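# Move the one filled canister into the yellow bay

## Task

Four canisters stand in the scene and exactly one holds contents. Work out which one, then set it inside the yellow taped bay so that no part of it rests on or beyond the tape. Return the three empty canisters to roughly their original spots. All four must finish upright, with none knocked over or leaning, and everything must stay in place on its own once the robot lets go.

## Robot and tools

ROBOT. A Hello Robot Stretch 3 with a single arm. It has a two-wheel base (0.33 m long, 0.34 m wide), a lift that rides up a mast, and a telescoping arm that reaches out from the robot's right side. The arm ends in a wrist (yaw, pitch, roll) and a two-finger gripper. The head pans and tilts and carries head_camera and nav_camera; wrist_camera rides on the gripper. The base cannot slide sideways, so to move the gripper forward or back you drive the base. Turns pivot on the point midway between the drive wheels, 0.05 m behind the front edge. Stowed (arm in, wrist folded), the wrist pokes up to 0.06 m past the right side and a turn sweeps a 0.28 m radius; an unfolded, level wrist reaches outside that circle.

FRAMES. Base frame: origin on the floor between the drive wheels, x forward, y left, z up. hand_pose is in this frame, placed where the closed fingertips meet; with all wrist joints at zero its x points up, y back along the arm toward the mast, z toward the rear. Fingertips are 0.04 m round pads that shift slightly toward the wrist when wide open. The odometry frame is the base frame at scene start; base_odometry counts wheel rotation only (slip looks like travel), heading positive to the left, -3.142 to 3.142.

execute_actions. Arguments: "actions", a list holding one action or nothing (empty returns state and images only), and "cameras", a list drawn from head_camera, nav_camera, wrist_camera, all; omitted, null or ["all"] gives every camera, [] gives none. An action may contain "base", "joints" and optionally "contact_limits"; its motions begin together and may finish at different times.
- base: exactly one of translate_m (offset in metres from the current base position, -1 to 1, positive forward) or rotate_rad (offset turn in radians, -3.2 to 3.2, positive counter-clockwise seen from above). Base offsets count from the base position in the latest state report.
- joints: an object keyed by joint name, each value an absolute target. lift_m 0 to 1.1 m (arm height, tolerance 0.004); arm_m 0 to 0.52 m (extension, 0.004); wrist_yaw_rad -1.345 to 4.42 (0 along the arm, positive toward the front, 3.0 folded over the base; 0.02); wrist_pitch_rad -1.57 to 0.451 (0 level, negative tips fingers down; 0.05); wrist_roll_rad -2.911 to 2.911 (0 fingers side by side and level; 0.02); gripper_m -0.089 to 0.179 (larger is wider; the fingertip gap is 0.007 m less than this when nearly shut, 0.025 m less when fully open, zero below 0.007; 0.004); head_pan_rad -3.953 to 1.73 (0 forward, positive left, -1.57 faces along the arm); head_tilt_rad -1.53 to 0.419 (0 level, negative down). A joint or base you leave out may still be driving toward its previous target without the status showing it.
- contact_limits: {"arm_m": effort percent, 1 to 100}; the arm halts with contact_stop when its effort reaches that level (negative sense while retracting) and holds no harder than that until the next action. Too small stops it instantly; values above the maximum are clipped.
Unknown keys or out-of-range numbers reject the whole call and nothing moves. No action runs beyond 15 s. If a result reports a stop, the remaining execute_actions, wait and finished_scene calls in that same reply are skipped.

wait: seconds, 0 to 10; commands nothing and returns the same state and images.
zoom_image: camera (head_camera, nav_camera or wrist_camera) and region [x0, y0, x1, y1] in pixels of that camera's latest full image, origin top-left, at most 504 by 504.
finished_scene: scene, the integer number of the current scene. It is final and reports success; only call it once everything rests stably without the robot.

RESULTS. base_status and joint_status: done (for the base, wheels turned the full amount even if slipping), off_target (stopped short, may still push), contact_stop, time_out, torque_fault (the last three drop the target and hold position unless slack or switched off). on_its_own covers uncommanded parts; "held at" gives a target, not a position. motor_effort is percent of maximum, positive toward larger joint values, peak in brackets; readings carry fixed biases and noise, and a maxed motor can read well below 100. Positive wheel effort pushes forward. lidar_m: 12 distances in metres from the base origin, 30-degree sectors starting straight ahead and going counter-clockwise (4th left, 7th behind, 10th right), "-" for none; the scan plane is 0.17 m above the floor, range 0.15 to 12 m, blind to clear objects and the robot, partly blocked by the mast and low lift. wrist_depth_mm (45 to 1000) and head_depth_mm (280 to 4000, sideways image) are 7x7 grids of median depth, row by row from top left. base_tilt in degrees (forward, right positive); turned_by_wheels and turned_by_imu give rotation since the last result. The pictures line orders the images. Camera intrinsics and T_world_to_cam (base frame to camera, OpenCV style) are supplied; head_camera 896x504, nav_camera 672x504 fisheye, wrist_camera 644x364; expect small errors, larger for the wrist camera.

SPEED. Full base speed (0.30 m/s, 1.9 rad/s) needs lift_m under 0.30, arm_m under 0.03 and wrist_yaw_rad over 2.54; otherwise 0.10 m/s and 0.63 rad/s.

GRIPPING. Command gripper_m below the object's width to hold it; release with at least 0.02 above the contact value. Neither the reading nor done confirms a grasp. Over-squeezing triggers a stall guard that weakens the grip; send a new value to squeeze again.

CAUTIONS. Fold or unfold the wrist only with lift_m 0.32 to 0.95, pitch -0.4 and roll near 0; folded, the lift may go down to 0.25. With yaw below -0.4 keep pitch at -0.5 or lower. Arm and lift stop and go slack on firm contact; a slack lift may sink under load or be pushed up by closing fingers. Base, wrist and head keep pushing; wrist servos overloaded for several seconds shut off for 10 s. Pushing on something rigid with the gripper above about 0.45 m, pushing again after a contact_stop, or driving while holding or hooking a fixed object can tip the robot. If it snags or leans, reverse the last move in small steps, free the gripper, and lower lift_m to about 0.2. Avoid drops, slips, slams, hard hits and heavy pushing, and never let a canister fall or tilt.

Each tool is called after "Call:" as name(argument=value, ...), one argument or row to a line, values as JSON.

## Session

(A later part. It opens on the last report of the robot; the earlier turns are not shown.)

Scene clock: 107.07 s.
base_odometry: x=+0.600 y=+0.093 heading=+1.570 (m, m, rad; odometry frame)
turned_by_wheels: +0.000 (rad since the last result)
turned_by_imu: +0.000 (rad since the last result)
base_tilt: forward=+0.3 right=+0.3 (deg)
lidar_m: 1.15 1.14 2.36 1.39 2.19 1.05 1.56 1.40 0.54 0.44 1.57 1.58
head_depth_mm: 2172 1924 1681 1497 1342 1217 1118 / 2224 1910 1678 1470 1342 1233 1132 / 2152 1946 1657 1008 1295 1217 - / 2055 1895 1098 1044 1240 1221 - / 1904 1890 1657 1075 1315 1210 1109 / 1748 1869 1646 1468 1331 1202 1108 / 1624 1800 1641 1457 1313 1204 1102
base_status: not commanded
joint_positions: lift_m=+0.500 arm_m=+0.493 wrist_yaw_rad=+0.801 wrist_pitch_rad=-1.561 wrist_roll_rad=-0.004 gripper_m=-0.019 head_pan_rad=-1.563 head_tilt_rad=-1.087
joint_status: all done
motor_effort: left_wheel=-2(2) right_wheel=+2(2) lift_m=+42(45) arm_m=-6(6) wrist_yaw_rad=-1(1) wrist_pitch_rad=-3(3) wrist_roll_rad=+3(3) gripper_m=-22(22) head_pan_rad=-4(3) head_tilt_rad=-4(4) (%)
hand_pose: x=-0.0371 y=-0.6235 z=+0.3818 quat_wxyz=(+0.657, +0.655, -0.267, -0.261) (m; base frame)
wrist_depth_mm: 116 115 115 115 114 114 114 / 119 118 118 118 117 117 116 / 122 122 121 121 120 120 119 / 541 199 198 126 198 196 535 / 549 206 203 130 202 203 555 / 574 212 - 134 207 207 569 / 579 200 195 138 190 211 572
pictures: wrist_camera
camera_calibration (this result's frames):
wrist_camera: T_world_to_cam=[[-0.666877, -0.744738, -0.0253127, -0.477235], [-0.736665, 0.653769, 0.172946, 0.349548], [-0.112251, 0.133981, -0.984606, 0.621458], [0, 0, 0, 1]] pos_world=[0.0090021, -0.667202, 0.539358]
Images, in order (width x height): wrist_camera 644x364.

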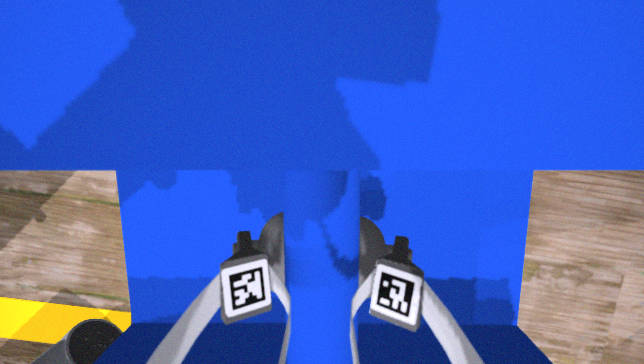

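Call:
execute_actions(
  actions=[
    {"joints":{"lift_m":0.472}},
  ],
  cameras=[],
)

Call:
execute_actions(
  actions=[
    {"joints":{"gripper_m":0.08}},
  ],
  cameras=[],
)

Call:
execute_actions(
  actions=[
    {"joints":{"lift_m":0.65}},
  ],
  cameras=[],
)

Call:
execute_actions(
  actions=[
    {"base":{"rotate_rad":1.57},"joints":{"arm_m":0.1,"wrist_yaw_rad":0}},
  ],
  cameras=[],
)

Call:
execute_actions(
  actions=[
    {"base":{"translate_m":0.5}},
  ],
)

Scene clock: 133.37 s.
base_odometry: x=+0.600 y=+0.093 heading=+1.570 (m, m, rad; odometry frame)
turned_by_wheels: +0.000 (rad since the last result)
turned_by_imu: -0.001 (rad since the last result)
base_tilt: forward=+0.2 right=+0.3 (deg)
lidar_m: 1.15 1.14 2.36 1.39 2.20 1.04 1.57 1.40 0.54 0.44 1.57 1.58
head_depth_mm: 2176 1918 1678 1487 1343 1223 1122 / 2214 1905 1666 1462 1344 1220 1132 / 2152 1908 1628 1029 1293 1219 - / 2057 1903 1688 1076 1239 1220 - / 1890 1871 1654 1094 1313 1209 1104 / 1740 1869 1638 1467 1329 1202 1107 / 1618 1793 1643 1464 1314 1202 1103
base_status: not commanded
joint_positions: lift_m=+0.472 arm_m=+0.493 wrist_yaw_rad=+0.801 wrist_pitch_rad=-1.557 wrist_roll_rad=-0.004 gripper_m=-0.019 head_pan_rad=-1.563 head_tilt_rad=-1.087
joint_status: all done
motor_effort: left_wheel=-1(2) right_wheel=+1(2) lift_m=+35(43) arm_m=-6(6) wrist_yaw_rad=-1(1) wrist_pitch_rad=-4(5) wrist_roll_rad=+3(3) gripper_m=-23(22) head_pan_rad=-3(3) head_tilt_rad=-4(4) (%)
hand_pose: x=-0.0363 y=-0.6242 z=+0.3540 quat_wxyz=(+0.658, +0.654, -0.268, -0.260) (m; base frame)
wrist_depth_mm: 116 116 116 116 115 115 115 / 119 119 119 118 118 117 117 / 122 122 121 121 121 121 120 / 517 199 198 126 198 197 503 / 516 206 203 129 201 202 518 / 536 211 207 133 206 208 536 / 543 208 199 137 191 208 537
pictures: none
No camera images: the call's "cameras" was empty. Leave "cameras" out to get every camera's image.

Scene clock: 134.87 s.
base_odometry: x=+0.600 y=+0.093 heading=+1.570 (m, m, rad; odometry frame)
turned_by_wheels: +0.000 (rad since the last result)
turned_by_imu: +0.000 (rad since the last result)
base_tilt: forward=+0.2 right=+0.3 (deg)
lidar_m: 1.15 1.14 2.36 1.39 2.20 1.04 1.57 1.40 0.54 0.44 1.57 1.58
head_depth_mm: 2161 1921 1691 1500 1349 1225 1117 / 2210 1912 1674 1490 1346 1219 1129 / 2151 1901 1646 1034 1297 1216 - / 2054 1893 1685 1065 1239 1222 - / 1894 1874 1651 1092 1308 1209 1107 / 1750 1868 1645 1467 1322 1204 1104 / 1622 1797 1641 1460 1321 1199 1101
base_status: not commanded
joint_positions: lift_m=+0.472 arm_m=+0.493 wrist_yaw_rad=+0.801 wrist_pitch_rad=-1.562 wrist_roll_rad=-0.004 gripper_m=+0.080 head_pan_rad=-1.563 head_tilt_rad=-1.087
joint_status: all done
motor_effort: left_wheel=-1(2) right_wheel=+0(2) lift_m=+32(34) arm_m=-6(6) wrist_yaw_rad=-1(0) wrist_pitch_rad=-3(9) wrist_roll_rad=+3(3) gripper_m=+0(93) head_pan_rad=-3(3) head_tilt_rad=-5(4) (%)
hand_pose: x=-0.0373 y=-0.6232 z=+0.3542 quat_wxyz=(+0.657, +0.655, -0.266, -0.262) (m; base frame)
wrist_depth_mm: 119 118 119 118 118 118 117 / 122 122 121 121 120 121 120 / 125 125 124 124 124 123 123 / 517 202 201 130 200 198 504 / 535 207 204 133 204 204 515 / 548 536 211 137 211 210 540 / 552 193 193 140 193 193 549
pictures: none
No camera images: the call's "cameras" was empty. Leave "cameras" out to get every camera's image.

Scene clock: 137.33 s.
base_odometry: x=+0.600 y=+0.093 heading=+1.570 (m, m, rad; odometry frame)
turned_by_wheels: +0.000 (rad since the last result)
turned_by_imu: +0.000 (rad since the last result)
base_tilt: forward=+0.3 right=+0.4 (deg)
lidar_m: 1.15 1.14 2.36 1.39 2.20 1.04 1.56 1.40 0.54 0.44 1.57 1.58
head_depth_mm: 2172 1914 1674 1487 1345 1231 1137 / 2222 1915 1704 - - - - / 2152 - 1666 1052 1315 1220 - / 2040 - 1657 1078 1239 1217 - / 1886 1891 1653 1092 1314 1213 1110 / 1753 1867 1647 1462 1324 1207 1106 / 1623 1787 1633 1458 1315 1202 1106
base_status: not commanded
joint_positions: lift_m=+0.650 arm_m=+0.493 wrist_yaw_rad=+0.801 wrist_pitch_rad=-1.563 wrist_roll_rad=-0.004 gripper_m=+0.080 head_pan_rad=-1.563 head_tilt_rad=-1.087
joint_status: all done
motor_effort: left_wheel=+0(1) right_wheel=+0(0) lift_m=+34(40) arm_m=-6(6) wrist_yaw_rad=-1(1) wrist_pitch_rad=-2(3) wrist_roll_rad=+3(3) gripper_m=+1(0) head_pan_rad=-3(3) head_tilt_rad=-4(4) (%)
hand_pose: x=-0.0375 y=-0.6231 z=+0.5322 quat_wxyz=(+0.657, +0.655, -0.266, -0.262) (m; base frame)
wrist_depth_mm: 635 630 636 648 632 643 635 / 661 653 291 290 289 668 662 / 667 670 300 301 298 680 659 / 696 676 382 375 376 683 683 / 712 705 389 324 384 695 696 / 728 708 322 322 325 719 726 / 741 - 332 329 329 743 731
pictures: none
No camera images: the call's "cameras" was empty. Leave "cameras" out to get every camera's image.

Scene clock: 141.43 s.
base_odometry: x=+0.600 y=+0.093 heading=+3.140 (m, m, rad; odometry frame)
turned_by_wheels: +1.570 (rad since the last result)
turned_by_imu: +1.590 (rad since the last result)
base_tilt: forward=+0.3 right=+0.3 (deg)
lidar_m: 1.39 2.20 1.04 1.56 1.40 0.54 0.44 1.56 1.58 1.15 1.14 2.36
head_depth_mm: 1736 1871 1677 1496 1345 1224 1139 / 1908 1914 1675 1516 - - - / 2086 1894 1668 1530 - 1220 - / 2193 1896 1669 1502 - 1217 - / 2189 1883 1652 1473 1330 1210 1107 / 2181 1417 1567 1467 1323 1209 1108 / 2171 1380 1521 1458 1319 1202 1106
base_status: done
joint_positions: lift_m=+0.650 arm_m=+0.100 wrist_yaw_rad=+0.001 wrist_pitch_rad=-1.564 wrist_roll_rad=-0.004 gripper_m=+0.080 head_pan_rad=-1.563 head_tilt_rad=-1.087
joint_status: all done
motor_effort: left_wheel=-3(10) right_wheel=+2(10) lift_m=+35(35) arm_m=-6(7) wrist_yaw_rad=-1(2) wrist_pitch_rad=-2(2) wrist_roll_rad=+3(3) gripper_m=+0(0) head_pan_rad=-3(3) head_tilt_rad=-5(4) (%)
hand_pose: x=-0.0217 y=-0.2229 z=+0.5322 quat_wxyz=(+0.503, +0.500, -0.500, -0.497) (m; base frame)
wrist_depth_mm: 670 637 638 635 635 643 632 / 646 661 666 664 655 645 658 / 679 676 681 672 670 675 666 / 694 679 683 671 681 688 692 / 709 718 710 - - 711 665 / 720 732 725 - - 715 595 / 737 734 745 - - 748 530
pictures: none
No camera images: the call's "cameras" was empty. Leave "cameras" out to get every camera's image.

Scene clock: 147.90 s.
base_odometry: x=+0.100 y=+0.094 heading=+3.140 (m, m, rad; odometry frame)
turned_by_wheels: +0.000 (rad since the last result)
turned_by_imu: -0.001 (rad since the last result)
base_tilt: forward=+0.3 right=+0.2 (deg)
lidar_m: 0.90 1.81 1.82 0.94 1.73 1.74 0.94 1.96 1.97 1.03 2.14 0.92
head_depth_mm: 2131 1917 1673 1490 1344 1220 1135 / 2212 1901 1675 1519 - - - / 2226 1381 1590 1526 - 1213 - / 2188 1347 1529 1495 - 1216 - / 2193 1849 1650 1473 1327 1207 1106 / 2180 1874 1647 1467 1322 1207 1106 / 2068 1871 1643 1459 1320 1206 1103
base_status: done
joint_positions: lift_m=+0.650 arm_m=+0.100 wrist_yaw_rad=+0.001 wrist_pitch_rad=-1.564 wrist_roll_rad=-0.004 gripper_m=+0.080 head_pan_rad=-1.563 head_tilt_rad=-1.087
joint_status: not commanded
motor_effort: left_wheel=-2(5) right_wheel=+2(6) lift_m=+35(34) arm_m=-6(6) wrist_yaw_rad=-1(0) wrist_pitch_rad=-2(2) wrist_roll_rad=+3(3) gripper_m=+0(0) head_pan_rad=-3(3) head_tilt_rad=-5(4) (%)
hand_pose: x=-0.0217 y=-0.2229 z=+0.5322 quat_wxyz=(+0.503, +0.500, -0.500, -0.497) (m; base frame)
wrist_depth_mm: 647 637 637 647 641 646 625 / 668 668 664 659 657 647 660 / 678 668 669 675 671 657 660 / 687 682 704 692 694 685 678 / 707 700 699 - - 701 698 / 714 731 717 - - 726 718 / 746 749 757 - - 730 733
pictures: head_camera (sideways: a quarter turn clockwise sets it upright), nav_camera (sideways: a quarter turn counterclockwise sets it upright), wrist_camera
camera_calibration (this result's frames):
head_camera: T_world_to_cam=[[-0.0164119, 0.861459, -0.507562, 0.678011], [0.999803, 0.00849291, -0.0179139, 0.0204172], [-0.0111214, -0.507756, -0.861429, 1.08037], [0, 0, 0, 1]] pos_world=[0.00272953, -0.0356878, 1.27516]
nav_camera: T_world_to_cam=[[0.0119692, -0.91132, 0.411526, -0.493599], [-0.998637, -0.0318075, -0.0413922, 0.106137], [0.0508111, -0.410469, -0.910458, 1.13426], [0, 0, 0, 1]] pos_world=[0.0542675, 0.0191301, 1.24022]
wrist_camera: T_world_to_cam=[[-0.998874, -0.0400483, -0.0254338, -0.0148697], [-0.0439093, 0.983415, 0.175977, 0.159929], [0.0179644, 0.176895, -0.984066, 0.729704], [0, 0, 0, 1]] pos_world=[-0.0209393, -0.286953, 0.689555]
Images, in order (width x height): head_camera 896x504, nav_camera 672x504, wrist_camera 644x364.

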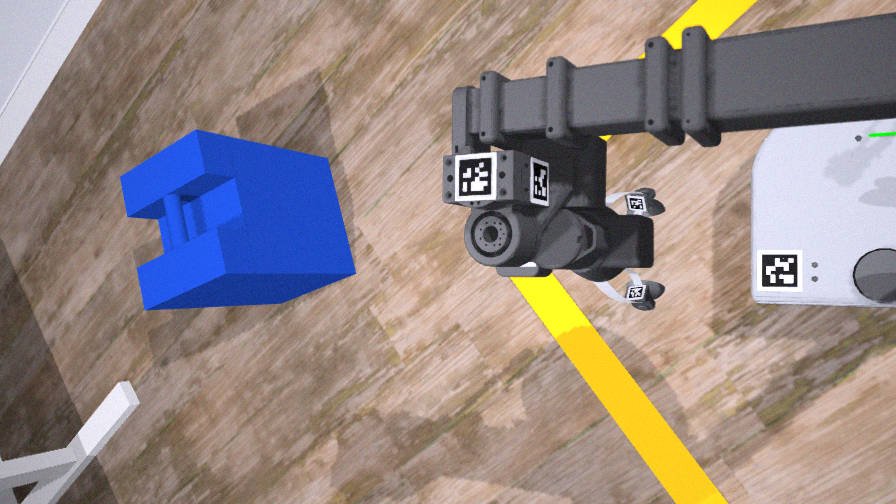

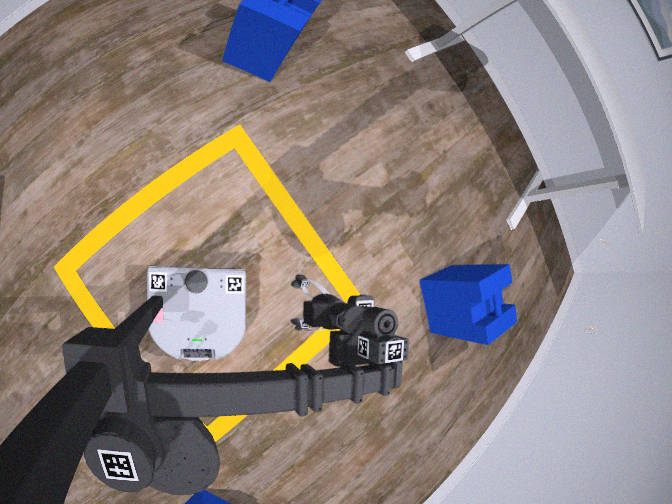

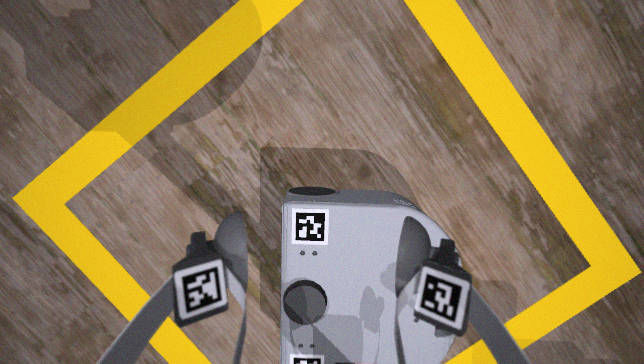

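Call:
execute_actions(
  actions=[
    {"base":{"rotate_rad":-1.57}},
  ],
  cameras=[],
)

Call:
execute_actions(
  actions=[
    {"base":{"translate_m":0.58}},
  ],
  cameras=[],
)

Call:
execute_actions(
  actions=[
    {"base":{"rotate_rad":1.57}},
  ],
  cameras=[],
)

Call:
execute_actions(
  actions=[
    {"joints":{"arm_m":0.35}},
  ],
)

Scene clock: 171.97 s.
base_odometry: x=+0.100 y=+0.094 heading=+1.570 (m, m, rad; odometry frame)
turned_by_wheels: -1.570 (rad since the last result)
turned_by_imu: -1.591 (rad since the last result)
base_tilt: forward=+0.2 right=+0.3 (deg)
lidar_m: 1.03 2.14 0.96 0.90 1.81 1.82 0.94 1.73 1.73 0.94 1.95 1.97
head_depth_mm: 2238 1913 1681 1491 1340 1225 1131 / 2233 1911 1674 1515 - - - / 2222 1823 1576 1531 - 1213 - / 2203 1366 1396 1498 - 1214 - / 2180 1395 1596 1472 1329 1210 1109 / 2098 1877 1644 1467 1321 1203 1104 / 2001 1853 1639 1459 1319 1199 1101
base_status: done
joint_positions: lift_m=+0.650 arm_m=+0.100 wrist_yaw_rad=+0.001 wrist_pitch_rad=-1.564 wrist_roll_rad=-0.004 gripper_m=+0.080 head_pan_rad=-1.563 head_tilt_rad=-1.087
joint_status: not commanded
motor_effort: left_wheel=+3(9) right_wheel=-3(6) lift_m=+35(35) arm_m=-6(6) wrist_yaw_rad=+0(1) wrist_pitch_rad=-2(2) wrist_roll_rad=+3(3) gripper_m=-1(0) head_pan_rad=-3(3) head_tilt_rad=-4(4) (%)
hand_pose: x=-0.0217 y=-0.2229 z=+0.5322 quat_wxyz=(+0.503, +0.500, -0.500, -0.497) (m; base frame)
wrist_depth_mm: 636 645 651 651 628 637 639 / 675 652 655 658 642 651 655 / 676 668 680 673 673 658 671 / 679 704 683 684 690 691 684 / 697 701 702 - - 706 691 / 742 703 716 - - 725 719 / 750 739 743 - - 734 736
pictures: none
No camera images: the call's "cameras" was empty. Leave "cameras" out to get every camera's image.

Scene clock: 179.23 s.
base_odometry: x=+0.101 y=+0.674 heading=+1.570 (m, m, rad; odometry frame)
turned_by_wheels: +0.000 (rad since the last result)
turned_by_imu: -0.001 (rad since the last result)
base_tilt: forward=+0.1 right=+0.3 (deg)
lidar_m: 0.45 1.58 1.64 1.11 1.00 2.19 1.51 2.17 1.14 1.75 1.58 0.52
head_depth_mm: 2230 1881 1525 1490 1349 1224 1135 / 2230 1916 1669 1514 - - - / 2158 1904 1665 1527 - 1214 - / 2053 1887 1661 1495 - 1212 - / 1911 1885 1654 1473 1326 1201 1108 / 1763 1874 1655 1467 1324 1204 1106 / 1642 1803 1646 1460 1316 1203 1100
base_status: done
joint_positions: lift_m=+0.650 arm_m=+0.100 wrist_yaw_rad=+0.001 wrist_pitch_rad=-1.564 wrist_roll_rad=-0.004 gripper_m=+0.080 head_pan_rad=-1.563 head_tilt_rad=-1.087
joint_status: not commanded
motor_effort: left_wheel=+2(8) right_wheel=-2(4) lift_m=+35(34) arm_m=-6(6) wrist_yaw_rad=-1(1) wrist_pitch_rad=-2(2) wrist_roll_rad=+3(3) gripper_m=+0(0) head_pan_rad=-3(3) head_tilt_rad=-5(5) (%)
hand_pose: x=-0.0217 y=-0.2229 z=+0.5322 quat_wxyz=(+0.503, +0.500, -0.500, -0.497) (m; base frame)
wrist_depth_mm: 651 644 644 641 638 638 627 / 665 656 652 658 660 645 648 / 671 677 677 686 669 668 682 / 636 691 681 682 692 668 691 / 616 712 700 - - 708 711 / 604 724 715 - - 715 699 / 769 765 751 - - 735 736
pictures: none
No camera images: the call's "cameras" was empty. Leave "cameras" out to get every camera's image.

Scene clock: 182.67 s.
base_odometry: x=+0.101 y=+0.674 heading=+3.140 (m, m, rad; odometry frame)
turned_by_wheels: +1.570 (rad since the last result)
turned_by_imu: +1.589 (rad since the last result)
base_tilt: forward=+0.3 right=+0.4 (deg)
lidar_m: 1.10 0.94 2.20 1.51 2.17 1.13 1.75 1.58 0.52 0.45 1.59 1.64
head_depth_mm: 1757 1881 1673 1498 1349 1222 1134 / 1929 1916 1671 1481 - - - / 2090 1908 1670 1081 - 1217 - / 2190 1893 1654 1054 - 1214 - / 2197 1889 1658 1406 1324 1208 1105 / 2111 1870 1643 1471 1320 1208 1106 / 2009 1832 1644 1466 1322 1202 1103
base_status: done
joint_positions: lift_m=+0.650 arm_m=+0.100 wrist_yaw_rad=+0.001 wrist_pitch_rad=-1.564 wrist_roll_rad=-0.004 gripper_m=+0.080 head_pan_rad=-1.563 head_tilt_rad=-1.087
joint_status: not commanded
motor_effort: left_wheel=-2(9) right_wheel=+2(5) lift_m=+34(35) arm_m=-6(6) wrist_yaw_rad=-1(1) wrist_pitch_rad=-2(2) wrist_roll_rad=+3(3) gripper_m=+0(0) head_pan_rad=-3(4) head_tilt_rad=-4(4) (%)
hand_pose: x=-0.0217 y=-0.2229 z=+0.5322 quat_wxyz=(+0.503, +0.500, -0.500, -0.497) (m; base frame)
wrist_depth_mm: 647 639 643 628 641 642 636 / 659 657 650 662 647 668 647 / 674 662 684 658 659 675 642 / 690 683 685 684 699 690 678 / 713 723 705 - - 709 709 / 716 715 734 - - 698 723 / 739 732 736 - - 750 737
pictures: none
No camera images: the call's "cameras" was empty. Leave "cameras" out to get every camera's image.

Scene clock: 185.73 s.
base_odometry: x=+0.101 y=+0.674 heading=+3.140 (m, m, rad; odometry frame)
turned_by_wheels: +0.000 (rad since the last result)
turned_by_imu: +0.000 (rad since the last result)
base_tilt: forward=+0.3 right=+0.3 (deg)
lidar_m: 1.10 0.94 2.20 1.51 2.17 1.14 1.75 1.58 0.52 0.45 1.59 1.64
head_depth_mm: 1757 1880 1672 1485 1344 1232 1137 / 1935 1913 1685 - - - - / 2119 1970 - 1083 1279 1223 - / 2192 1926 - 1030 1233 1218 - / 2176 1876 1653 1425 1331 1209 1110 / 2102 1871 1639 1463 1325 1210 1107 / 2035 1839 1640 1458 1317 1202 1105
base_status: not commanded
joint_positions: lift_m=+0.650 arm_m=+0.350 wrist_yaw_rad=+0.000 wrist_pitch_rad=-1.564 wrist_roll_rad=-0.004 gripper_m=+0.080 head_pan_rad=-1.563 head_tilt_rad=-1.087
joint_status: all done
motor_effort: left_wheel=-3(3) right_wheel=+2(2) lift_m=+34(34) arm_m=+5(5) wrist_yaw_rad=+0(1) wrist_pitch_rad=-2(2) wrist_roll_rad=+3(3) gripper_m=+0(1) head_pan_rad=-4(3) head_tilt_rad=-4(5) (%)
hand_pose: x=-0.0216 y=-0.4721 z=+0.5322 quat_wxyz=(+0.503, +0.499, -0.500, -0.498) (m; base frame)
wrist_depth_mm: 652 636 286 286 291 283 634 / 659 661 656 291 361 290 654 / 666 667 686 300 366 296 664 / 698 691 686 305 688 692 677 / 705 711 702 701 684 707 692 / 718 731 744 724 707 715 715 / 726 757 737 - 739 746 726
pictures: head_camera (sideways: a quarter turn clockwise sets it upright), nav_camera (sideways: a quarter turn counterclockwise sets it upright), wrist_camera
camera_calibration (this result's frames):
head_camera: T_world_to_cam=[[-0.0164117, 0.86146, -0.50756, 0.678008], [0.999803, 0.00849271, -0.0179139, 0.0204172], [-0.0111215, -0.507754, -0.86143, 1.08037], [0, 0, 0, 1]] pos_world=[0.00272952, -0.0356877, 1.27516]
nav_camera: T_world_to_cam=[[0.011969, -0.911321, 0.411523, -0.493596], [-0.998637, -0.0318071, -0.0413922, 0.106138], [0.050811, -0.410467, -0.910459, 1.13427], [0, 0, 0, 1]] pos_world=[0.0542675, 0.0191303, 1.24022]
wrist_camera: T_world_to_cam=[[-0.998943, -0.0382822, -0.0254377, -0.0239904], [-0.0421713, 0.983489, 0.175983, 0.405074], [0.0182807, 0.17687, -0.984064, 0.773782], [0, 0, 0, 1]] pos_world=[-0.0210278, -0.536164, 0.689555]
Images, in order (width x height): head_camera 896x504, nav_camera 672x504, wrist_camera 644x364.

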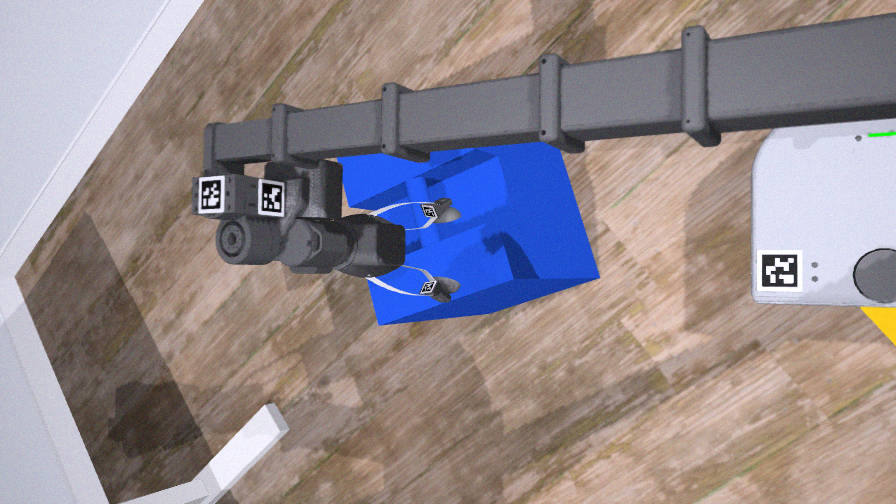

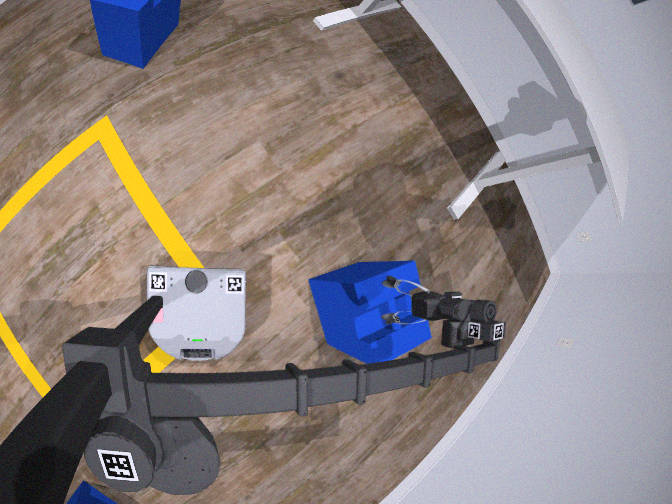

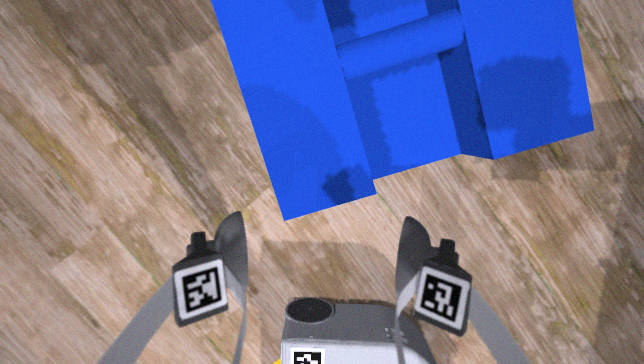

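Call:
execute_actions(
  actions=[
    {"joints":{"wrist_yaw_rad":1.9,"arm_m":0.45}},
  ],
)

Scene clock: 196.53 s.
base_odometry: x=+0.101 y=+0.674 heading=+3.140 (m, m, rad; odometry frame)
turned_by_wheels: +0.000 (rad since the last result)
turned_by_imu: -0.001 (rad since the last result)
base_tilt: forward=+0.3 right=+0.4 (deg)
lidar_m: 1.10 0.93 2.19 1.51 2.17 1.14 1.75 1.58 0.52 0.45 1.59 1.64
head_depth_mm: 1756 1880 1678 1488 1342 1229 1136 / 1929 1912 1703 - - - - / 2107 - 1657 1084 1292 1227 - / 2200 1920 1605 1046 1235 1219 - / 2189 1889 1648 1408 1324 1207 1111 / 2107 1869 1648 1468 1322 1201 1107 / 2026 1838 1643 1454 1320 1199 1103
base_status: not commanded
joint_positions: lift_m=+0.650 arm_m=+0.450 wrist_yaw_rad=+1.898 wrist_pitch_rad=-1.564 wrist_roll_rad=-0.003 gripper_m=+0.080 head_pan_rad=-1.563 head_tilt_rad=-1.087
joint_status: all done
motor_effort: left_wheel=-2(2) right_wheel=+2(2) lift_m=+35(35) arm_m=+5(5) wrist_yaw_rad=+2(6) wrist_pitch_rad=-2(2) wrist_roll_rad=+2(3) gripper_m=+0(0) head_pan_rad=-3(3) head_tilt_rad=-5(4) (%)
hand_pose: x=-0.0426 y=-0.6020 z=+0.5322 quat_wxyz=(+0.697, +0.698, +0.114, +0.118) (m; base frame)
wrist_depth_mm: - 636 638 650 634 632 642 / - 666 644 643 647 656 649 / - 667 299 299 296 663 671 / 694 693 306 306 305 687 687 / 716 719 387 387 389 698 688 / 737 721 332 324 340 717 724 / 740 772 332 328 327 742 728
pictures: head_camera (sideways: a quarter turn clockwise sets it upright), nav_camera (sideways: a quarter turn counterclockwise sets it upright), wrist_camera
camera_calibration (this result's frames):
head_camera: T_world_to_cam=[[-0.0164117, 0.86146, -0.50756, 0.678008], [0.999803, 0.00849271, -0.0179139, 0.0204172], [-0.0111215, -0.507754, -0.86143, 1.08037], [0, 0, 0, 1]] pos_world=[0.00272952, -0.0356877, 1.27516]
nav_camera: T_world_to_cam=[[0.011969, -0.911321, 0.411523, -0.493596], [-0.998637, -0.0318071, -0.0413922, 0.106138], [0.050811, -0.410467, -0.910459, 1.13427], [0, 0, 0, 1]] pos_world=[0.0542675, 0.0191303, 1.24022]
wrist_camera: T_world_to_cam=[[0.356582, -0.933917, -0.025444, -0.531357], [-0.918028, -0.35531, 0.176009, -0.311323], [-0.173418, -0.0394032, -0.98406, 0.658779], [0, 0, 0, 1]] pos_world=[0.0179132, -0.580902, 0.689553]
Images, in order (width x height): head_camera 896x504, nav_camera 672x504, wrist_camera 644x364.

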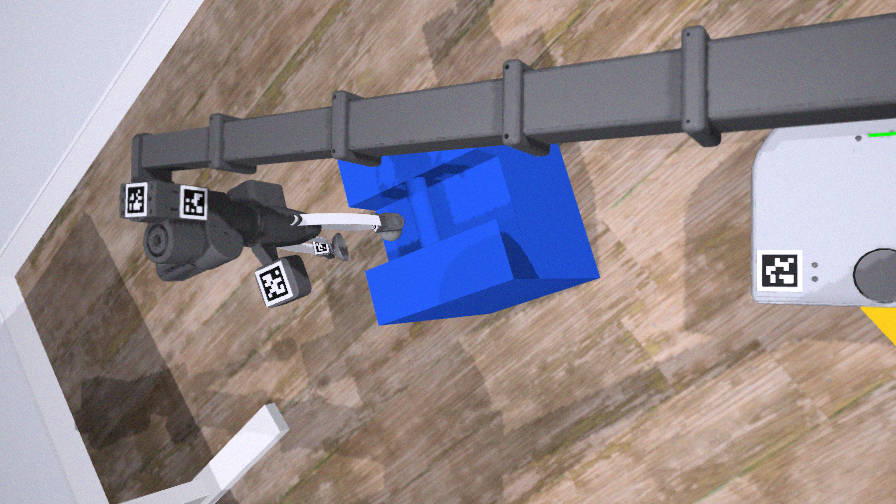

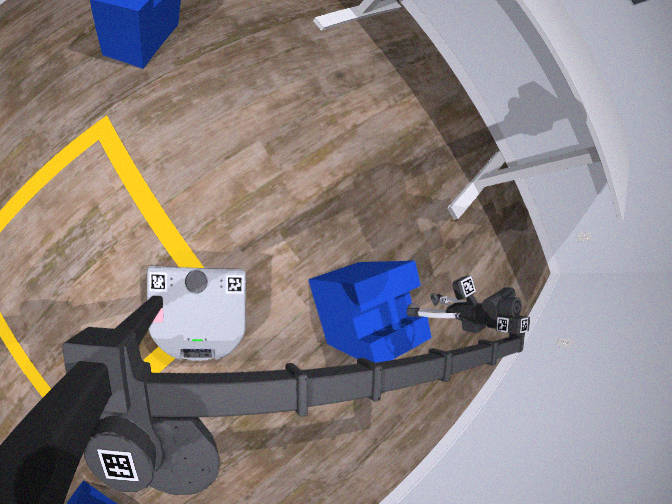

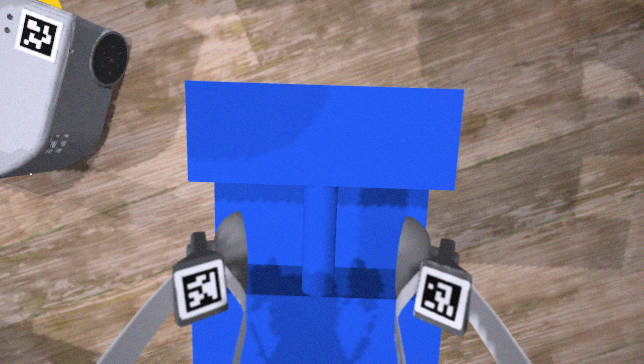

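Call:
execute_actions(
  actions=[
    {"base":{"translate_m":-0.045},"joints":{"arm_m":0.463}},
  ],
  cameras=[],
)

Call:
execute_actions(
  actions=[
    {"joints":{"lift_m":0.472}},
  ],
  cameras=["wrist_camera"],
)

Call:
execute_actions(
  actions=[
    {"joints":{"gripper_m":-0.02}},
  ],
  cameras=[],
)

Call:
execute_actions(
  actions=[
    {"joints":{"lift_m":0.5}},
  ],
  cameras=["wrist_camera"],
)

Scene clock: 207.50 s.
base_odometry: x=+0.146 y=+0.674 heading=+3.140 (m, m, rad; odometry frame)
turned_by_wheels: +0.000 (rad since the last result)
turned_by_imu: -0.001 (rad since the last result)
base_tilt: forward=+0.2 right=+0.3 (deg)
lidar_m: 1.12 0.98 2.23 1.52 2.14 1.10 1.72 1.55 0.54 0.46 1.61 1.68
head_depth_mm: 1722 1845 1672 1499 1341 1229 1135 / 1897 1914 1704 - - - - / 2074 - 1652 1067 1299 1226 - / 2158 1854 1629 1079 1276 1221 - / 2188 1879 1655 1064 1292 1209 1109 / 2126 1885 1645 1465 1327 1207 1106 / 2021 1857 1633 1465 1317 1206 1102
base_status: done
joint_positions: lift_m=+0.650 arm_m=+0.463 wrist_yaw_rad=+1.898 wrist_pitch_rad=-1.564 wrist_roll_rad=-0.003 gripper_m=+0.080 head_pan_rad=-1.563 head_tilt_rad=-1.087
joint_status: all done
motor_effort: left_wheel=-3(9) right_wheel=+2(3) lift_m=+35(34) arm_m=+5(4) wrist_yaw_rad=+2(2) wrist_pitch_rad=-2(2) wrist_roll_rad=+2(2) gripper_m=+0(1) head_pan_rad=-3(4) head_tilt_rad=-4(4) (%)
hand_pose: x=-0.0426 y=-0.6150 z=+0.5322 quat_wxyz=(+0.697, +0.698, +0.114, +0.118) (m; base frame)
wrist_depth_mm: - 636 288 637 618 641 634 / - 660 293 291 293 656 647 / - 671 300 299 299 676 666 / 684 680 378 373 377 674 681 / 708 701 386 321 383 699 675 / 720 718 323 322 322 695 721 / 730 749 744 331 328 713 732
pictures: none
No camera images: the call's "cameras" was empty. Leave "cameras" out to get every camera's image.

Scene clock: 209.97 s.
base_odometry: x=+0.146 y=+0.674 heading=+3.140 (m, m, rad; odometry frame)
turned_by_wheels: +0.000 (rad since the last result)
turned_by_imu: +0.000 (rad since the last result)
base_tilt: forward=+0.3 right=+0.3 (deg)
lidar_m: 1.12 0.98 2.24 1.52 2.14 1.10 1.71 1.55 0.54 0.46 1.61 1.68
head_depth_mm: 1713 1842 1675 1493 1345 1221 1115 / 1889 1906 1679 1492 1335 1220 1131 / 2059 1896 1668 1080 1294 1221 - / 2153 1885 - 1069 1272 1218 - / 2196 1878 1656 1064 1294 1210 1109 / 2123 1878 1652 1466 1322 1204 1099 / 2029 1867 1646 1463 1318 1203 1102
base_status: not commanded
joint_positions: lift_m=+0.472 arm_m=+0.463 wrist_yaw_rad=+1.898 wrist_pitch_rad=-1.564 wrist_roll_rad=-0.003 gripper_m=+0.080 head_pan_rad=-1.563 head_tilt_rad=-1.087
joint_status: all done
motor_effort: left_wheel=-2(2) right_wheel=+2(2) lift_m=+29(31) arm_m=+5(5) wrist_yaw_rad=+2(2) wrist_pitch_rad=-2(2) wrist_roll_rad=+2(2) gripper_m=+0(1) head_pan_rad=-3(4) head_tilt_rad=-5(4) (%)
hand_pose: x=-0.0426 y=-0.6150 z=+0.3544 quat_wxyz=(+0.697, +0.698, +0.114, +0.118) (m; base frame)
wrist_depth_mm: 120 119 119 118 118 118 117 / 122 122 122 122 121 121 120 / 315 125 125 124 124 123 123 / 512 202 201 130 200 198 506 / 530 208 203 133 204 205 515 / 541 214 211 137 210 522 534 / 566 180 182 141 186 191 543
pictures: wrist_camera
camera_calibration (this result's frames):
wrist_camera: T_world_to_cam=[[0.356734, -0.933859, -0.025444, -0.547981], [-0.91797, -0.35546, 0.176009, -0.284745], [-0.173412, -0.0394315, -0.98406, 0.483331], [0, 0, 0, 1]] pos_world=[0.017911, -0.593894, 0.511801]
Images, in order (width x height): wrist_camera 644x364.

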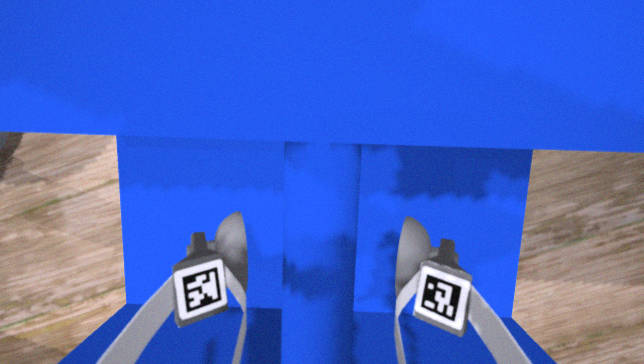

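Scene clock: 211.47 s.
base_odometry: x=+0.146 y=+0.674 heading=+3.140 (m, m, rad; odometry frame)
turned_by_wheels: +0.000 (rad since the last result)
turned_by_imu: +0.000 (rad since the last result)
base_tilt: forward=+0.2 right=+0.3 (deg)
lidar_m: 1.12 0.98 2.23 1.52 2.14 1.10 1.71 1.55 0.54 0.46 1.60 1.69
head_depth_mm: 1712 1840 1681 1490 1344 1222 1122 / 1884 1904 1671 1487 1341 1219 1131 / 2062 1886 1663 1081 1299 1228 - / 2142 1886 1680 1072 1281 1219 - / 2181 1888 1644 1061 1293 1209 1109 / 2123 1882 1645 1467 1323 1208 1105 / 2039 1861 1638 1472 1317 1201 1105
base_status: not commanded
joint_positions: lift_m=+0.472 arm_m=+0.463 wrist_yaw_rad=+1.898 wrist_pitch_rad=-1.563 wrist_roll_rad=-0.003 gripper_m=-0.019 head_pan_rad=-1.563 head_tilt_rad=-1.087
joint_status: all done
motor_effort: left_wheel=-2(2) right_wheel=+2(2) lift_m=+41(40) arm_m=+5(5) wrist_yaw_rad=+2(2) wrist_pitch_rad=-2(2) wrist_roll_rad=+2(2) gripper_m=-23(100) head_pan_rad=-3(4) head_tilt_rad=-4(5) (%)
hand_pose: x=-0.0423 y=-0.6149 z=+0.3539 quat_wxyz=(+0.697, +0.698, +0.114, +0.119) (m; base frame)
wrist_depth_mm: 118 117 117 117 116 116 115 / 121 120 120 119 119 118 118 / 318 123 122 122 122 121 120 / 512 200 200 128 197 197 504 / 523 206 203 130 203 202 518 / 545 212 210 134 207 208 525 / 553 181 181 138 179 200 544
pictures: none
No camera images: the call's "cameras" was empty. Leave "cameras" out to get every camera's image.

Scene clock: 212.50 s.
base_odometry: x=+0.146 y=+0.674 heading=+3.140 (m, m, rad; odometry frame)
turned_by_wheels: +0.000 (rad since the last result)
turned_by_imu: +0.000 (rad since the last result)
base_tilt: forward=+0.2 right=+0.3 (deg)
lidar_m: 1.13 0.98 2.24 1.52 2.14 1.10 1.71 1.55 0.54 0.46 1.61 1.68
head_depth_mm: 1719 1854 1673 1493 1343 1224 1118 / 1881 1908 1665 1487 1354 1235 - / 2074 1901 1677 1080 1296 1226 - / 2154 1890 - 1080 1271 1222 - / 2185 1878 1652 1061 1293 1213 1107 / 2126 1872 1649 1469 1324 1204 1104 / 2029 1878 1640 1460 1316 1201 1101
base_status: not commanded
joint_positions: lift_m=+0.500 arm_m=+0.463 wrist_yaw_rad=+1.898 wrist_pitch_rad=-1.563 wrist_roll_rad=-0.003 gripper_m=-0.019 head_pan_rad=-1.563 head_tilt_rad=-1.087
joint_status: all done
motor_effort: left_wheel=-3(3) right_wheel=+2(2) lift_m=+37(50) arm_m=+5(5) wrist_yaw_rad=+2(2) wrist_pitch_rad=-2(2) wrist_roll_rad=+2(2) gripper_m=-19(24) head_pan_rad=-3(3) head_tilt_rad=-4(4) (%)
hand_pose: x=-0.0423 y=-0.6149 z=+0.3820 quat_wxyz=(+0.697, +0.698, +0.114, +0.119) (m; base frame)
wrist_depth_mm: 146 145 144 145 143 144 144 / 150 148 148 147 148 147 147 / 522 152 151 151 151 149 518 / 541 540 227 160 227 523 540 / 555 542 232 161 231 535 543 / 568 239 238 164 238 557 560 / 579 181 175 169 180 195 573
pictures: wrist_camera
camera_calibration (this result's frames):
wrist_camera: T_world_to_cam=[[0.356758, -0.933851, -0.0254003, -0.547302], [-0.918166, -0.355522, 0.17486, -0.288918], [-0.172324, -0.0390611, -0.984266, 0.510902], [0, 0, 0, 1]] pos_world=[0.0180206, -0.59386, 0.539481]
Images, in order (width x height): wrist_camera 644x364.

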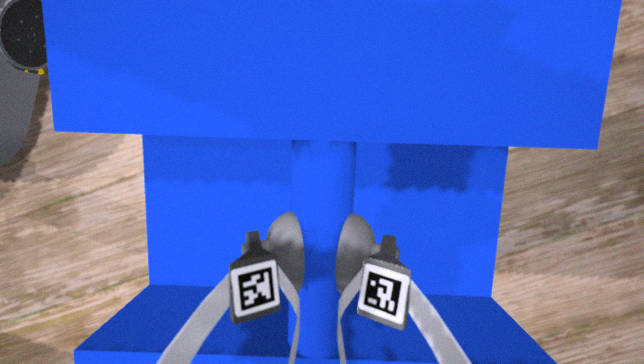

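Call:
execute_actions(
  actions=[
    {"joints":{"gripper_m":0.08}},
  ],
  cameras=[],
)

Call:
execute_actions(
  actions=[
    {"joints":{"lift_m":0.462}},
  ],
  cameras=[],
)

Call:
execute_actions(
  actions=[
    {"joints":{"gripper_m":-0.04}},
  ],
  cameras=[],
)

Call:
execute_actions(
  actions=[
    {"joints":{"arm_m":0.37}},
  ],
)

Scene clock: 237.07 s.
base_odometry: x=+0.146 y=+0.674 heading=+3.140 (m, m, rad; odometry frame)
turned_by_wheels: +0.000 (rad since the last result)
turned_by_imu: -0.001 (rad since the last result)
base_tilt: forward=+0.2 right=+0.3 (deg)
lidar_m: 1.12 0.98 2.23 1.52 2.14 1.10 1.72 1.55 0.54 0.46 1.61 1.68
head_depth_mm: 1713 1854 1679 1490 1342 1218 1119 / 1887 1909 1659 1491 1354 1235 - / 2067 1901 1689 1079 1296 1220 - / 2156 1894 - 1071 1277 1218 - / 2192 1877 1651 1061 1291 1209 1110 / 2111 1875 1640 1464 1327 1207 1109 / 2017 1869 1635 1459 1321 1203 1102
base_status: not commanded
joint_positions: lift_m=+0.500 arm_m=+0.463 wrist_yaw_rad=+1.898 wrist_pitch_rad=-1.563 wrist_roll_rad=-0.003 gripper_m=+0.080 head_pan_rad=-1.563 head_tilt_rad=-1.087
joint_status: all done
motor_effort: left_wheel=-4(3) right_wheel=+2(2) lift_m=+35(38) arm_m=+4(5) wrist_yaw_rad=+1(2) wrist_pitch_rad=-2(2) wrist_roll_rad=+2(2) gripper_m=-1(93) head_pan_rad=-3(3) head_tilt_rad=-4(4) (%)
hand_pose: x=-0.0423 y=-0.6149 z=+0.3821 quat_wxyz=(+0.697, +0.698, +0.114, +0.119) (m; base frame)
wrist_depth_mm: 146 145 146 144 144 143 144 / 150 149 148 148 148 146 148 / 523 152 152 151 151 150 524 / 547 534 229 160 228 526 528 / 557 547 234 165 233 543 543 / 571 565 233 169 236 564 558 / 593 180 182 171 189 192 576
pictures: none
No camera images: the call's "cameras" was empty. Leave "cameras" out to get every camera's image.

Scene clock: 238.23 s.
base_odometry: x=+0.146 y=+0.674 heading=+3.140 (m, m, rad; odometry frame)
turned_by_wheels: +0.000 (rad since the last result)
turned_by_imu: +0.000 (rad since the last result)
base_tilt: forward=+0.3 right=+0.2 (deg)
lidar_m: 1.12 0.98 2.23 1.52 2.14 1.10 1.71 1.55 0.54 0.46 1.61 1.69
head_depth_mm: 1718 1857 1671 1499 1342 1222 1120 / 1887 1907 1673 1485 1337 1220 1129 / 2063 1904 1667 1085 1296 1223 - / 2155 1884 1707 1065 1272 1217 - / 2197 1884 1661 1063 1294 1212 1106 / 2110 1875 1647 1467 1327 1203 1107 / 2039 1868 1640 1463 1316 1203 1103
base_status: not commanded
joint_positions: lift_m=+0.462 arm_m=+0.463 wrist_yaw_rad=+1.898 wrist_pitch_rad=-1.563 wrist_roll_rad=-0.003 gripper_m=+0.080 head_pan_rad=-1.563 head_tilt_rad=-1.087
joint_status: all done
motor_effort: left_wheel=-3(3) right_wheel=+2(2) lift_m=+29(29) arm_m=+5(5) wrist_yaw_rad=+1(2) wrist_pitch_rad=-2(2) wrist_roll_rad=+2(2) gripper_m=+0(1) head_pan_rad=-3(4) head_tilt_rad=-4(4) (%)
hand_pose: x=-0.0423 y=-0.6149 z=+0.3444 quat_wxyz=(+0.697, +0.698, +0.114, +0.119) (m; base frame)
wrist_depth_mm: 110 110 109 109 109 108 108 / 113 112 112 112 111 111 111 / 498 115 114 114 114 114 113 / 506 192 191 119 190 190 502 / 514 195 194 122 194 194 508 / 531 203 201 126 199 199 519 / 539 181 182 129 187 191 523
pictures: none
No camera images: the call's "cameras" was empty. Leave "cameras" out to get every camera's image.

Scene clock: 239.93 s.
base_odometry: x=+0.146 y=+0.674 heading=+3.140 (m, m, rad; odometry frame)
turned_by_wheels: +0.000 (rad since the last result)
turned_by_imu: +0.000 (rad since the last result)
base_tilt: forward=+0.2 right=+0.3 (deg)
lidar_m: 1.12 0.98 2.23 1.52 2.14 1.10 1.71 1.55 0.54 0.46 1.61 1.68
head_depth_mm: 1718 1863 1675 1493 1338 1221 1123 / 1891 1897 1675 1483 1343 1219 1131 / 2070 1893 1696 1084 1299 1223 - / 2155 1897 1688 1063 1275 1221 - / 2179 1877 1649 1061 1290 1210 1108 / 2131 1864 1639 1466 1327 1209 1105 / 2034 1878 1638 1462 1312 1204 1101
base_status: not commanded
joint_positions: lift_m=+0.461 arm_m=+0.463 wrist_yaw_rad=+1.898 wrist_pitch_rad=-1.562 wrist_roll_rad=-0.003 gripper_m=-0.039 head_pan_rad=-1.563 head_tilt_rad=-1.087
joint_status: all done
motor_effort: left_wheel=-3(3) right_wheel=+3(2) lift_m=+45(46) arm_m=+5(5) wrist_yaw_rad=+2(2) wrist_pitch_rad=-3(3) wrist_roll_rad=+2(2) gripper_m=-29(100) head_pan_rad=-3(3) head_tilt_rad=-4(4) (%)
hand_pose: x=-0.0419 y=-0.6148 z=+0.3437 quat_wxyz=(+0.697, +0.698, +0.113, +0.119) (m; base frame)
wrist_depth_mm: 108 107 107 107 106 106 106 / 110 110 110 109 109 108 108 / 497 113 112 112 111 111 110 / 504 188 189 116 188 186 494 / 509 193 193 119 190 190 514 / 529 199 197 122 194 196 517 / 548 181 182 125 179 193 529
pictures: none
No camera images: the call's "cameras" was empty. Leave "cameras" out to get every camera's image.

Scene clock: 241.63 s.
base_odometry: x=+0.146 y=+0.674 heading=+3.140 (m, m, rad; odometry frame)
turned_by_wheels: +0.001 (rad since the last result)
turned_by_imu: +0.001 (rad since the last result)
base_tilt: forward=+0.2 right=+0.4 (deg)
lidar_m: 1.12 0.98 2.24 1.52 2.14 1.10 1.71 1.55 0.54 0.46 1.61 1.69
head_depth_mm: 1716 1848 1673 1493 1341 1220 1120 / 1885 1907 1662 1488 1341 1218 1132 / 2068 1899 1725 1078 1296 1221 - / 2171 1888 1709 1064 1273 1221 - / 2189 1880 1649 1057 1291 1205 1107 / 2111 1877 1640 1472 1314 1206 1112 / 2022 1863 1634 1457 1323 1204 1105
base_status: not commanded
joint_positions: lift_m=+0.462 arm_m=+0.434 wrist_yaw_rad=+1.910 wrist_pitch_rad=-1.582 wrist_roll_rad=+0.013 gripper_m=-0.032 head_pan_rad=-1.563 head_tilt_rad=-1.087
joint_status: arm_m contact_stop (moved -0.028 of -0.093)
on_its_own: gripper_m is held at -0.033, not at your -0.040, by its stall guard, which is still easing; arm_m is slack since a contact_stop, until your next command for it (your +0.370 is given up)
motor_effort: left_wheel=+11(10) right_wheel=-14(17) lift_m=+43(45) arm_m=-12(29) wrist_yaw_rad=-9(9) wrist_pitch_rad=+4(6) wrist_roll_rad=-7(14) gripper_m=-44(48) head_pan_rad=-4(3) head_tilt_rad=-4(4) (%)
hand_pose: x=-0.0468 y=-0.5885 z=+0.3443 quat_wxyz=(+0.699, +0.697, +0.119, +0.111) (m; base frame)
wrist_depth_mm: 107 107 107 106 106 106 106 / 110 109 109 109 109 109 109 / 113 113 112 112 111 111 111 / 498 494 188 186 117 188 495 / 522 513 193 130 122 192 515 / 526 526 199 125 123 199 525 / 547 204 188 175 177 197 539
pictures: head_camera (sideways: a quarter turn clockwise sets it upright), nav_camera (sideways: a quarter turn counterclockwise sets it upright), wrist_camera
camera_calibration (this result's frames):
head_camera: T_world_to_cam=[[-0.0163637, 0.861802, -0.506981, 0.677254], [0.999804, 0.0084461, -0.0179132, 0.0204163], [-0.0111556, -0.507175, -0.861771, 1.08081], [0, 0, 0, 1]] pos_world=[0.00272729, -0.0356696, 1.27513]
nav_camera: T_world_to_cam=[[0.0119176, -0.911597, 0.410911, -0.492798], [-0.998639, -0.0317208, -0.0414085, 0.106159], [0.0507823, -0.409858, -0.910734, 1.13462], [0, 0, 0, 1]] pos_world=[0.0542683, 0.0191689, 1.24023]
wrist_camera: T_world_to_cam=[[0.352304, -0.935527, -0.0259209, -0.52296], [-0.916354, -0.350448, 0.193603, -0.280464], [-0.190204, -0.0444543, -0.980738, 0.468805], [0, 0, 0, 1]] pos_world=[0.0164054, -0.566691, 0.500518]
Images, in order (width x height): head_camera 896x504, nav_camera 672x504, wrist_camera 644x364.

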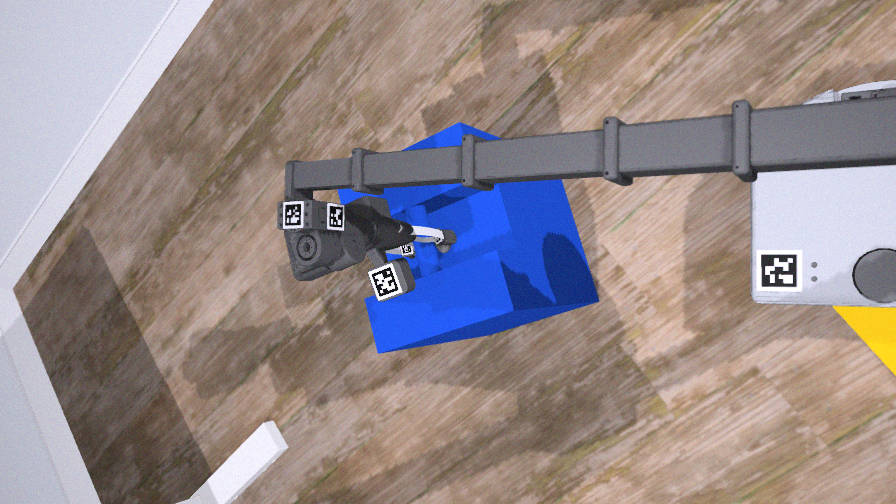

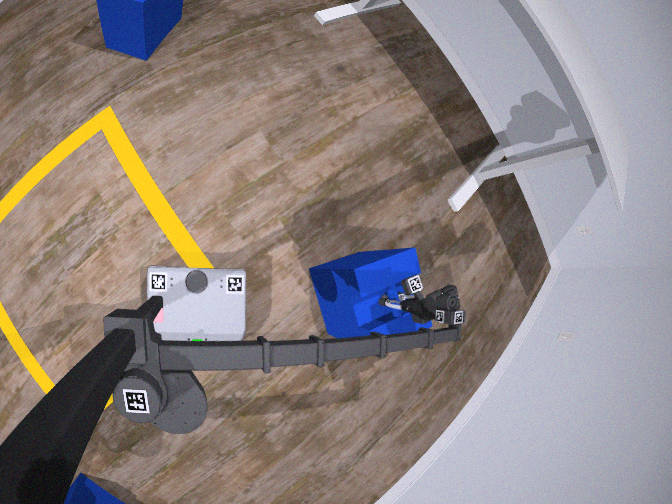

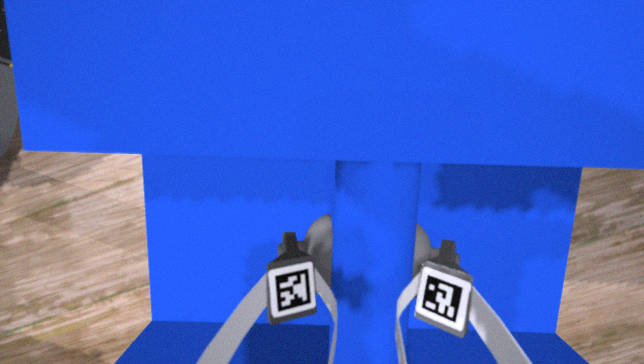

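Call:
execute_actions(
  actions=[
    {"joints":{"arm_m":0.36,"lift_m":0.468,"gripper_m":-0.03},"contact_limits":{"arm_m":70}},
  ],
)

Scene clock: 254.37 s.
base_odometry: x=+0.146 y=+0.674 heading=+3.139 (m, m, rad; odometry frame)
turned_by_wheels: -0.001 (rad since the last result)
turned_by_imu: -0.002 (rad since the last result)
base_tilt: forward=+0.3 right=+0.4 (deg)
lidar_m: 1.13 0.98 2.24 1.52 2.14 1.10 1.71 1.55 0.50 0.43 1.61 1.68
head_depth_mm: 1718 1855 1677 1488 1345 1222 1119 / 1889 1893 1671 1485 1342 1218 1131 / 2084 1890 1698 1063 1292 1219 - / 2165 1889 1688 1029 1226 1221 - / 2198 1892 1646 1032 1288 1208 1110 / 2130 1879 1653 1467 1319 1205 1103 / 2044 1857 1637 1466 1319 1207 1102
base_status: not commanded
joint_positions: lift_m=+0.474 arm_m=+0.362 wrist_yaw_rad=+1.906 wrist_pitch_rad=-1.584 wrist_roll_rad=+0.019 gripper_m=-0.022 head_pan_rad=-1.563 head_tilt_rad=-1.087
joint_status: lift_m contact_stop (moved +0.012 of +0.006); gripper_m off_target (ended at -0.022, target -0.030); the others done
on_its_own: gripper_m is held at -0.023, not at your -0.030, by its stall guard, which is not easing now; lift_m is slack since a contact_stop, until your next command for it (your +0.468 is given up); arm_m is at rest, and its effort (-25) is outside its rest range (-14 to +14)
motor_effort: left_wheel=-2(12) right_wheel=+6(16) lift_m=+29(52) arm_m=-25(28) wrist_yaw_rad=-5(9) wrist_pitch_rad=+4(6) wrist_roll_rad=-12(13) gripper_m=-40(55) head_pan_rad=-3(4) head_tilt_rad=-4(4) (%)
contact_limits: arm_m 47 (drawing in: default 29, maximum 47; extending or still: default 38, maximum 62)
hand_pose: x=-0.0472 y=-0.5159 z=+0.3568 quat_wxyz=(+0.699, +0.697, +0.116, +0.107) (m; base frame)
wrist_depth_mm: 125 119 114 108 103 99 95 / 128 123 117 111 106 102 97 / 131 127 120 114 109 104 99 / 512 131 124 117 111 107 102 / 528 536 208 122 119 177 170 / 545 543 216 125 122 182 178 / 564 563 217 204 195 187 185
pictures: head_camera (sideways: a quarter turn clockwise sets it upright), nav_camera (sideways: a quarter turn counterclockwise sets it upright), wrist_camera
camera_calibration (this result's frames):
head_camera: T_world_to_cam=[[-0.0163636, 0.861802, -0.506981, 0.677254], [0.999804, 0.00844598, -0.0179132, 0.0204163], [-0.0111557, -0.507175, -0.861771, 1.08081], [0, 0, 0, 1]] pos_world=[0.00272729, -0.0356696, 1.27513]
nav_camera: T_world_to_cam=[[0.0119175, -0.911597, 0.410911, -0.492798], [-0.998639, -0.0317207, -0.0414085, 0.106159], [0.0507823, -0.409858, -0.910734, 1.13462], [0, 0, 0, 1]] pos_world=[0.0542683, 0.0191689, 1.24023]
wrist_camera: T_world_to_cam=[[0.342876, -0.939025, -0.0258614, -0.456939], [-0.919579, -0.341143, 0.194924, -0.253607], [-0.191861, -0.0430532, -0.980477, 0.484696], [0, 0, 0, 1]] pos_world=[0.0164554, -0.494726, 0.512851]
Images, in order (width x height): head_camera 896x504, nav_camera 672x504, wrist_camera 644x364.

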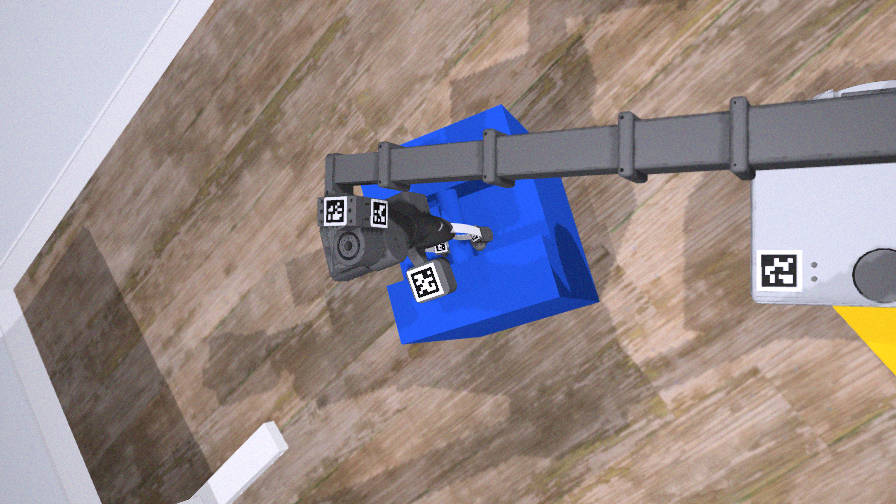

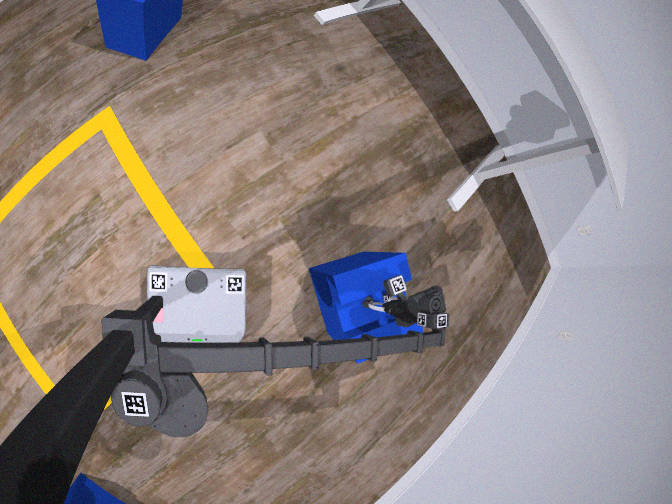

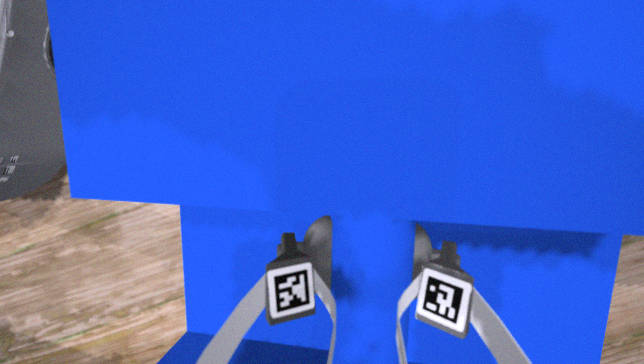

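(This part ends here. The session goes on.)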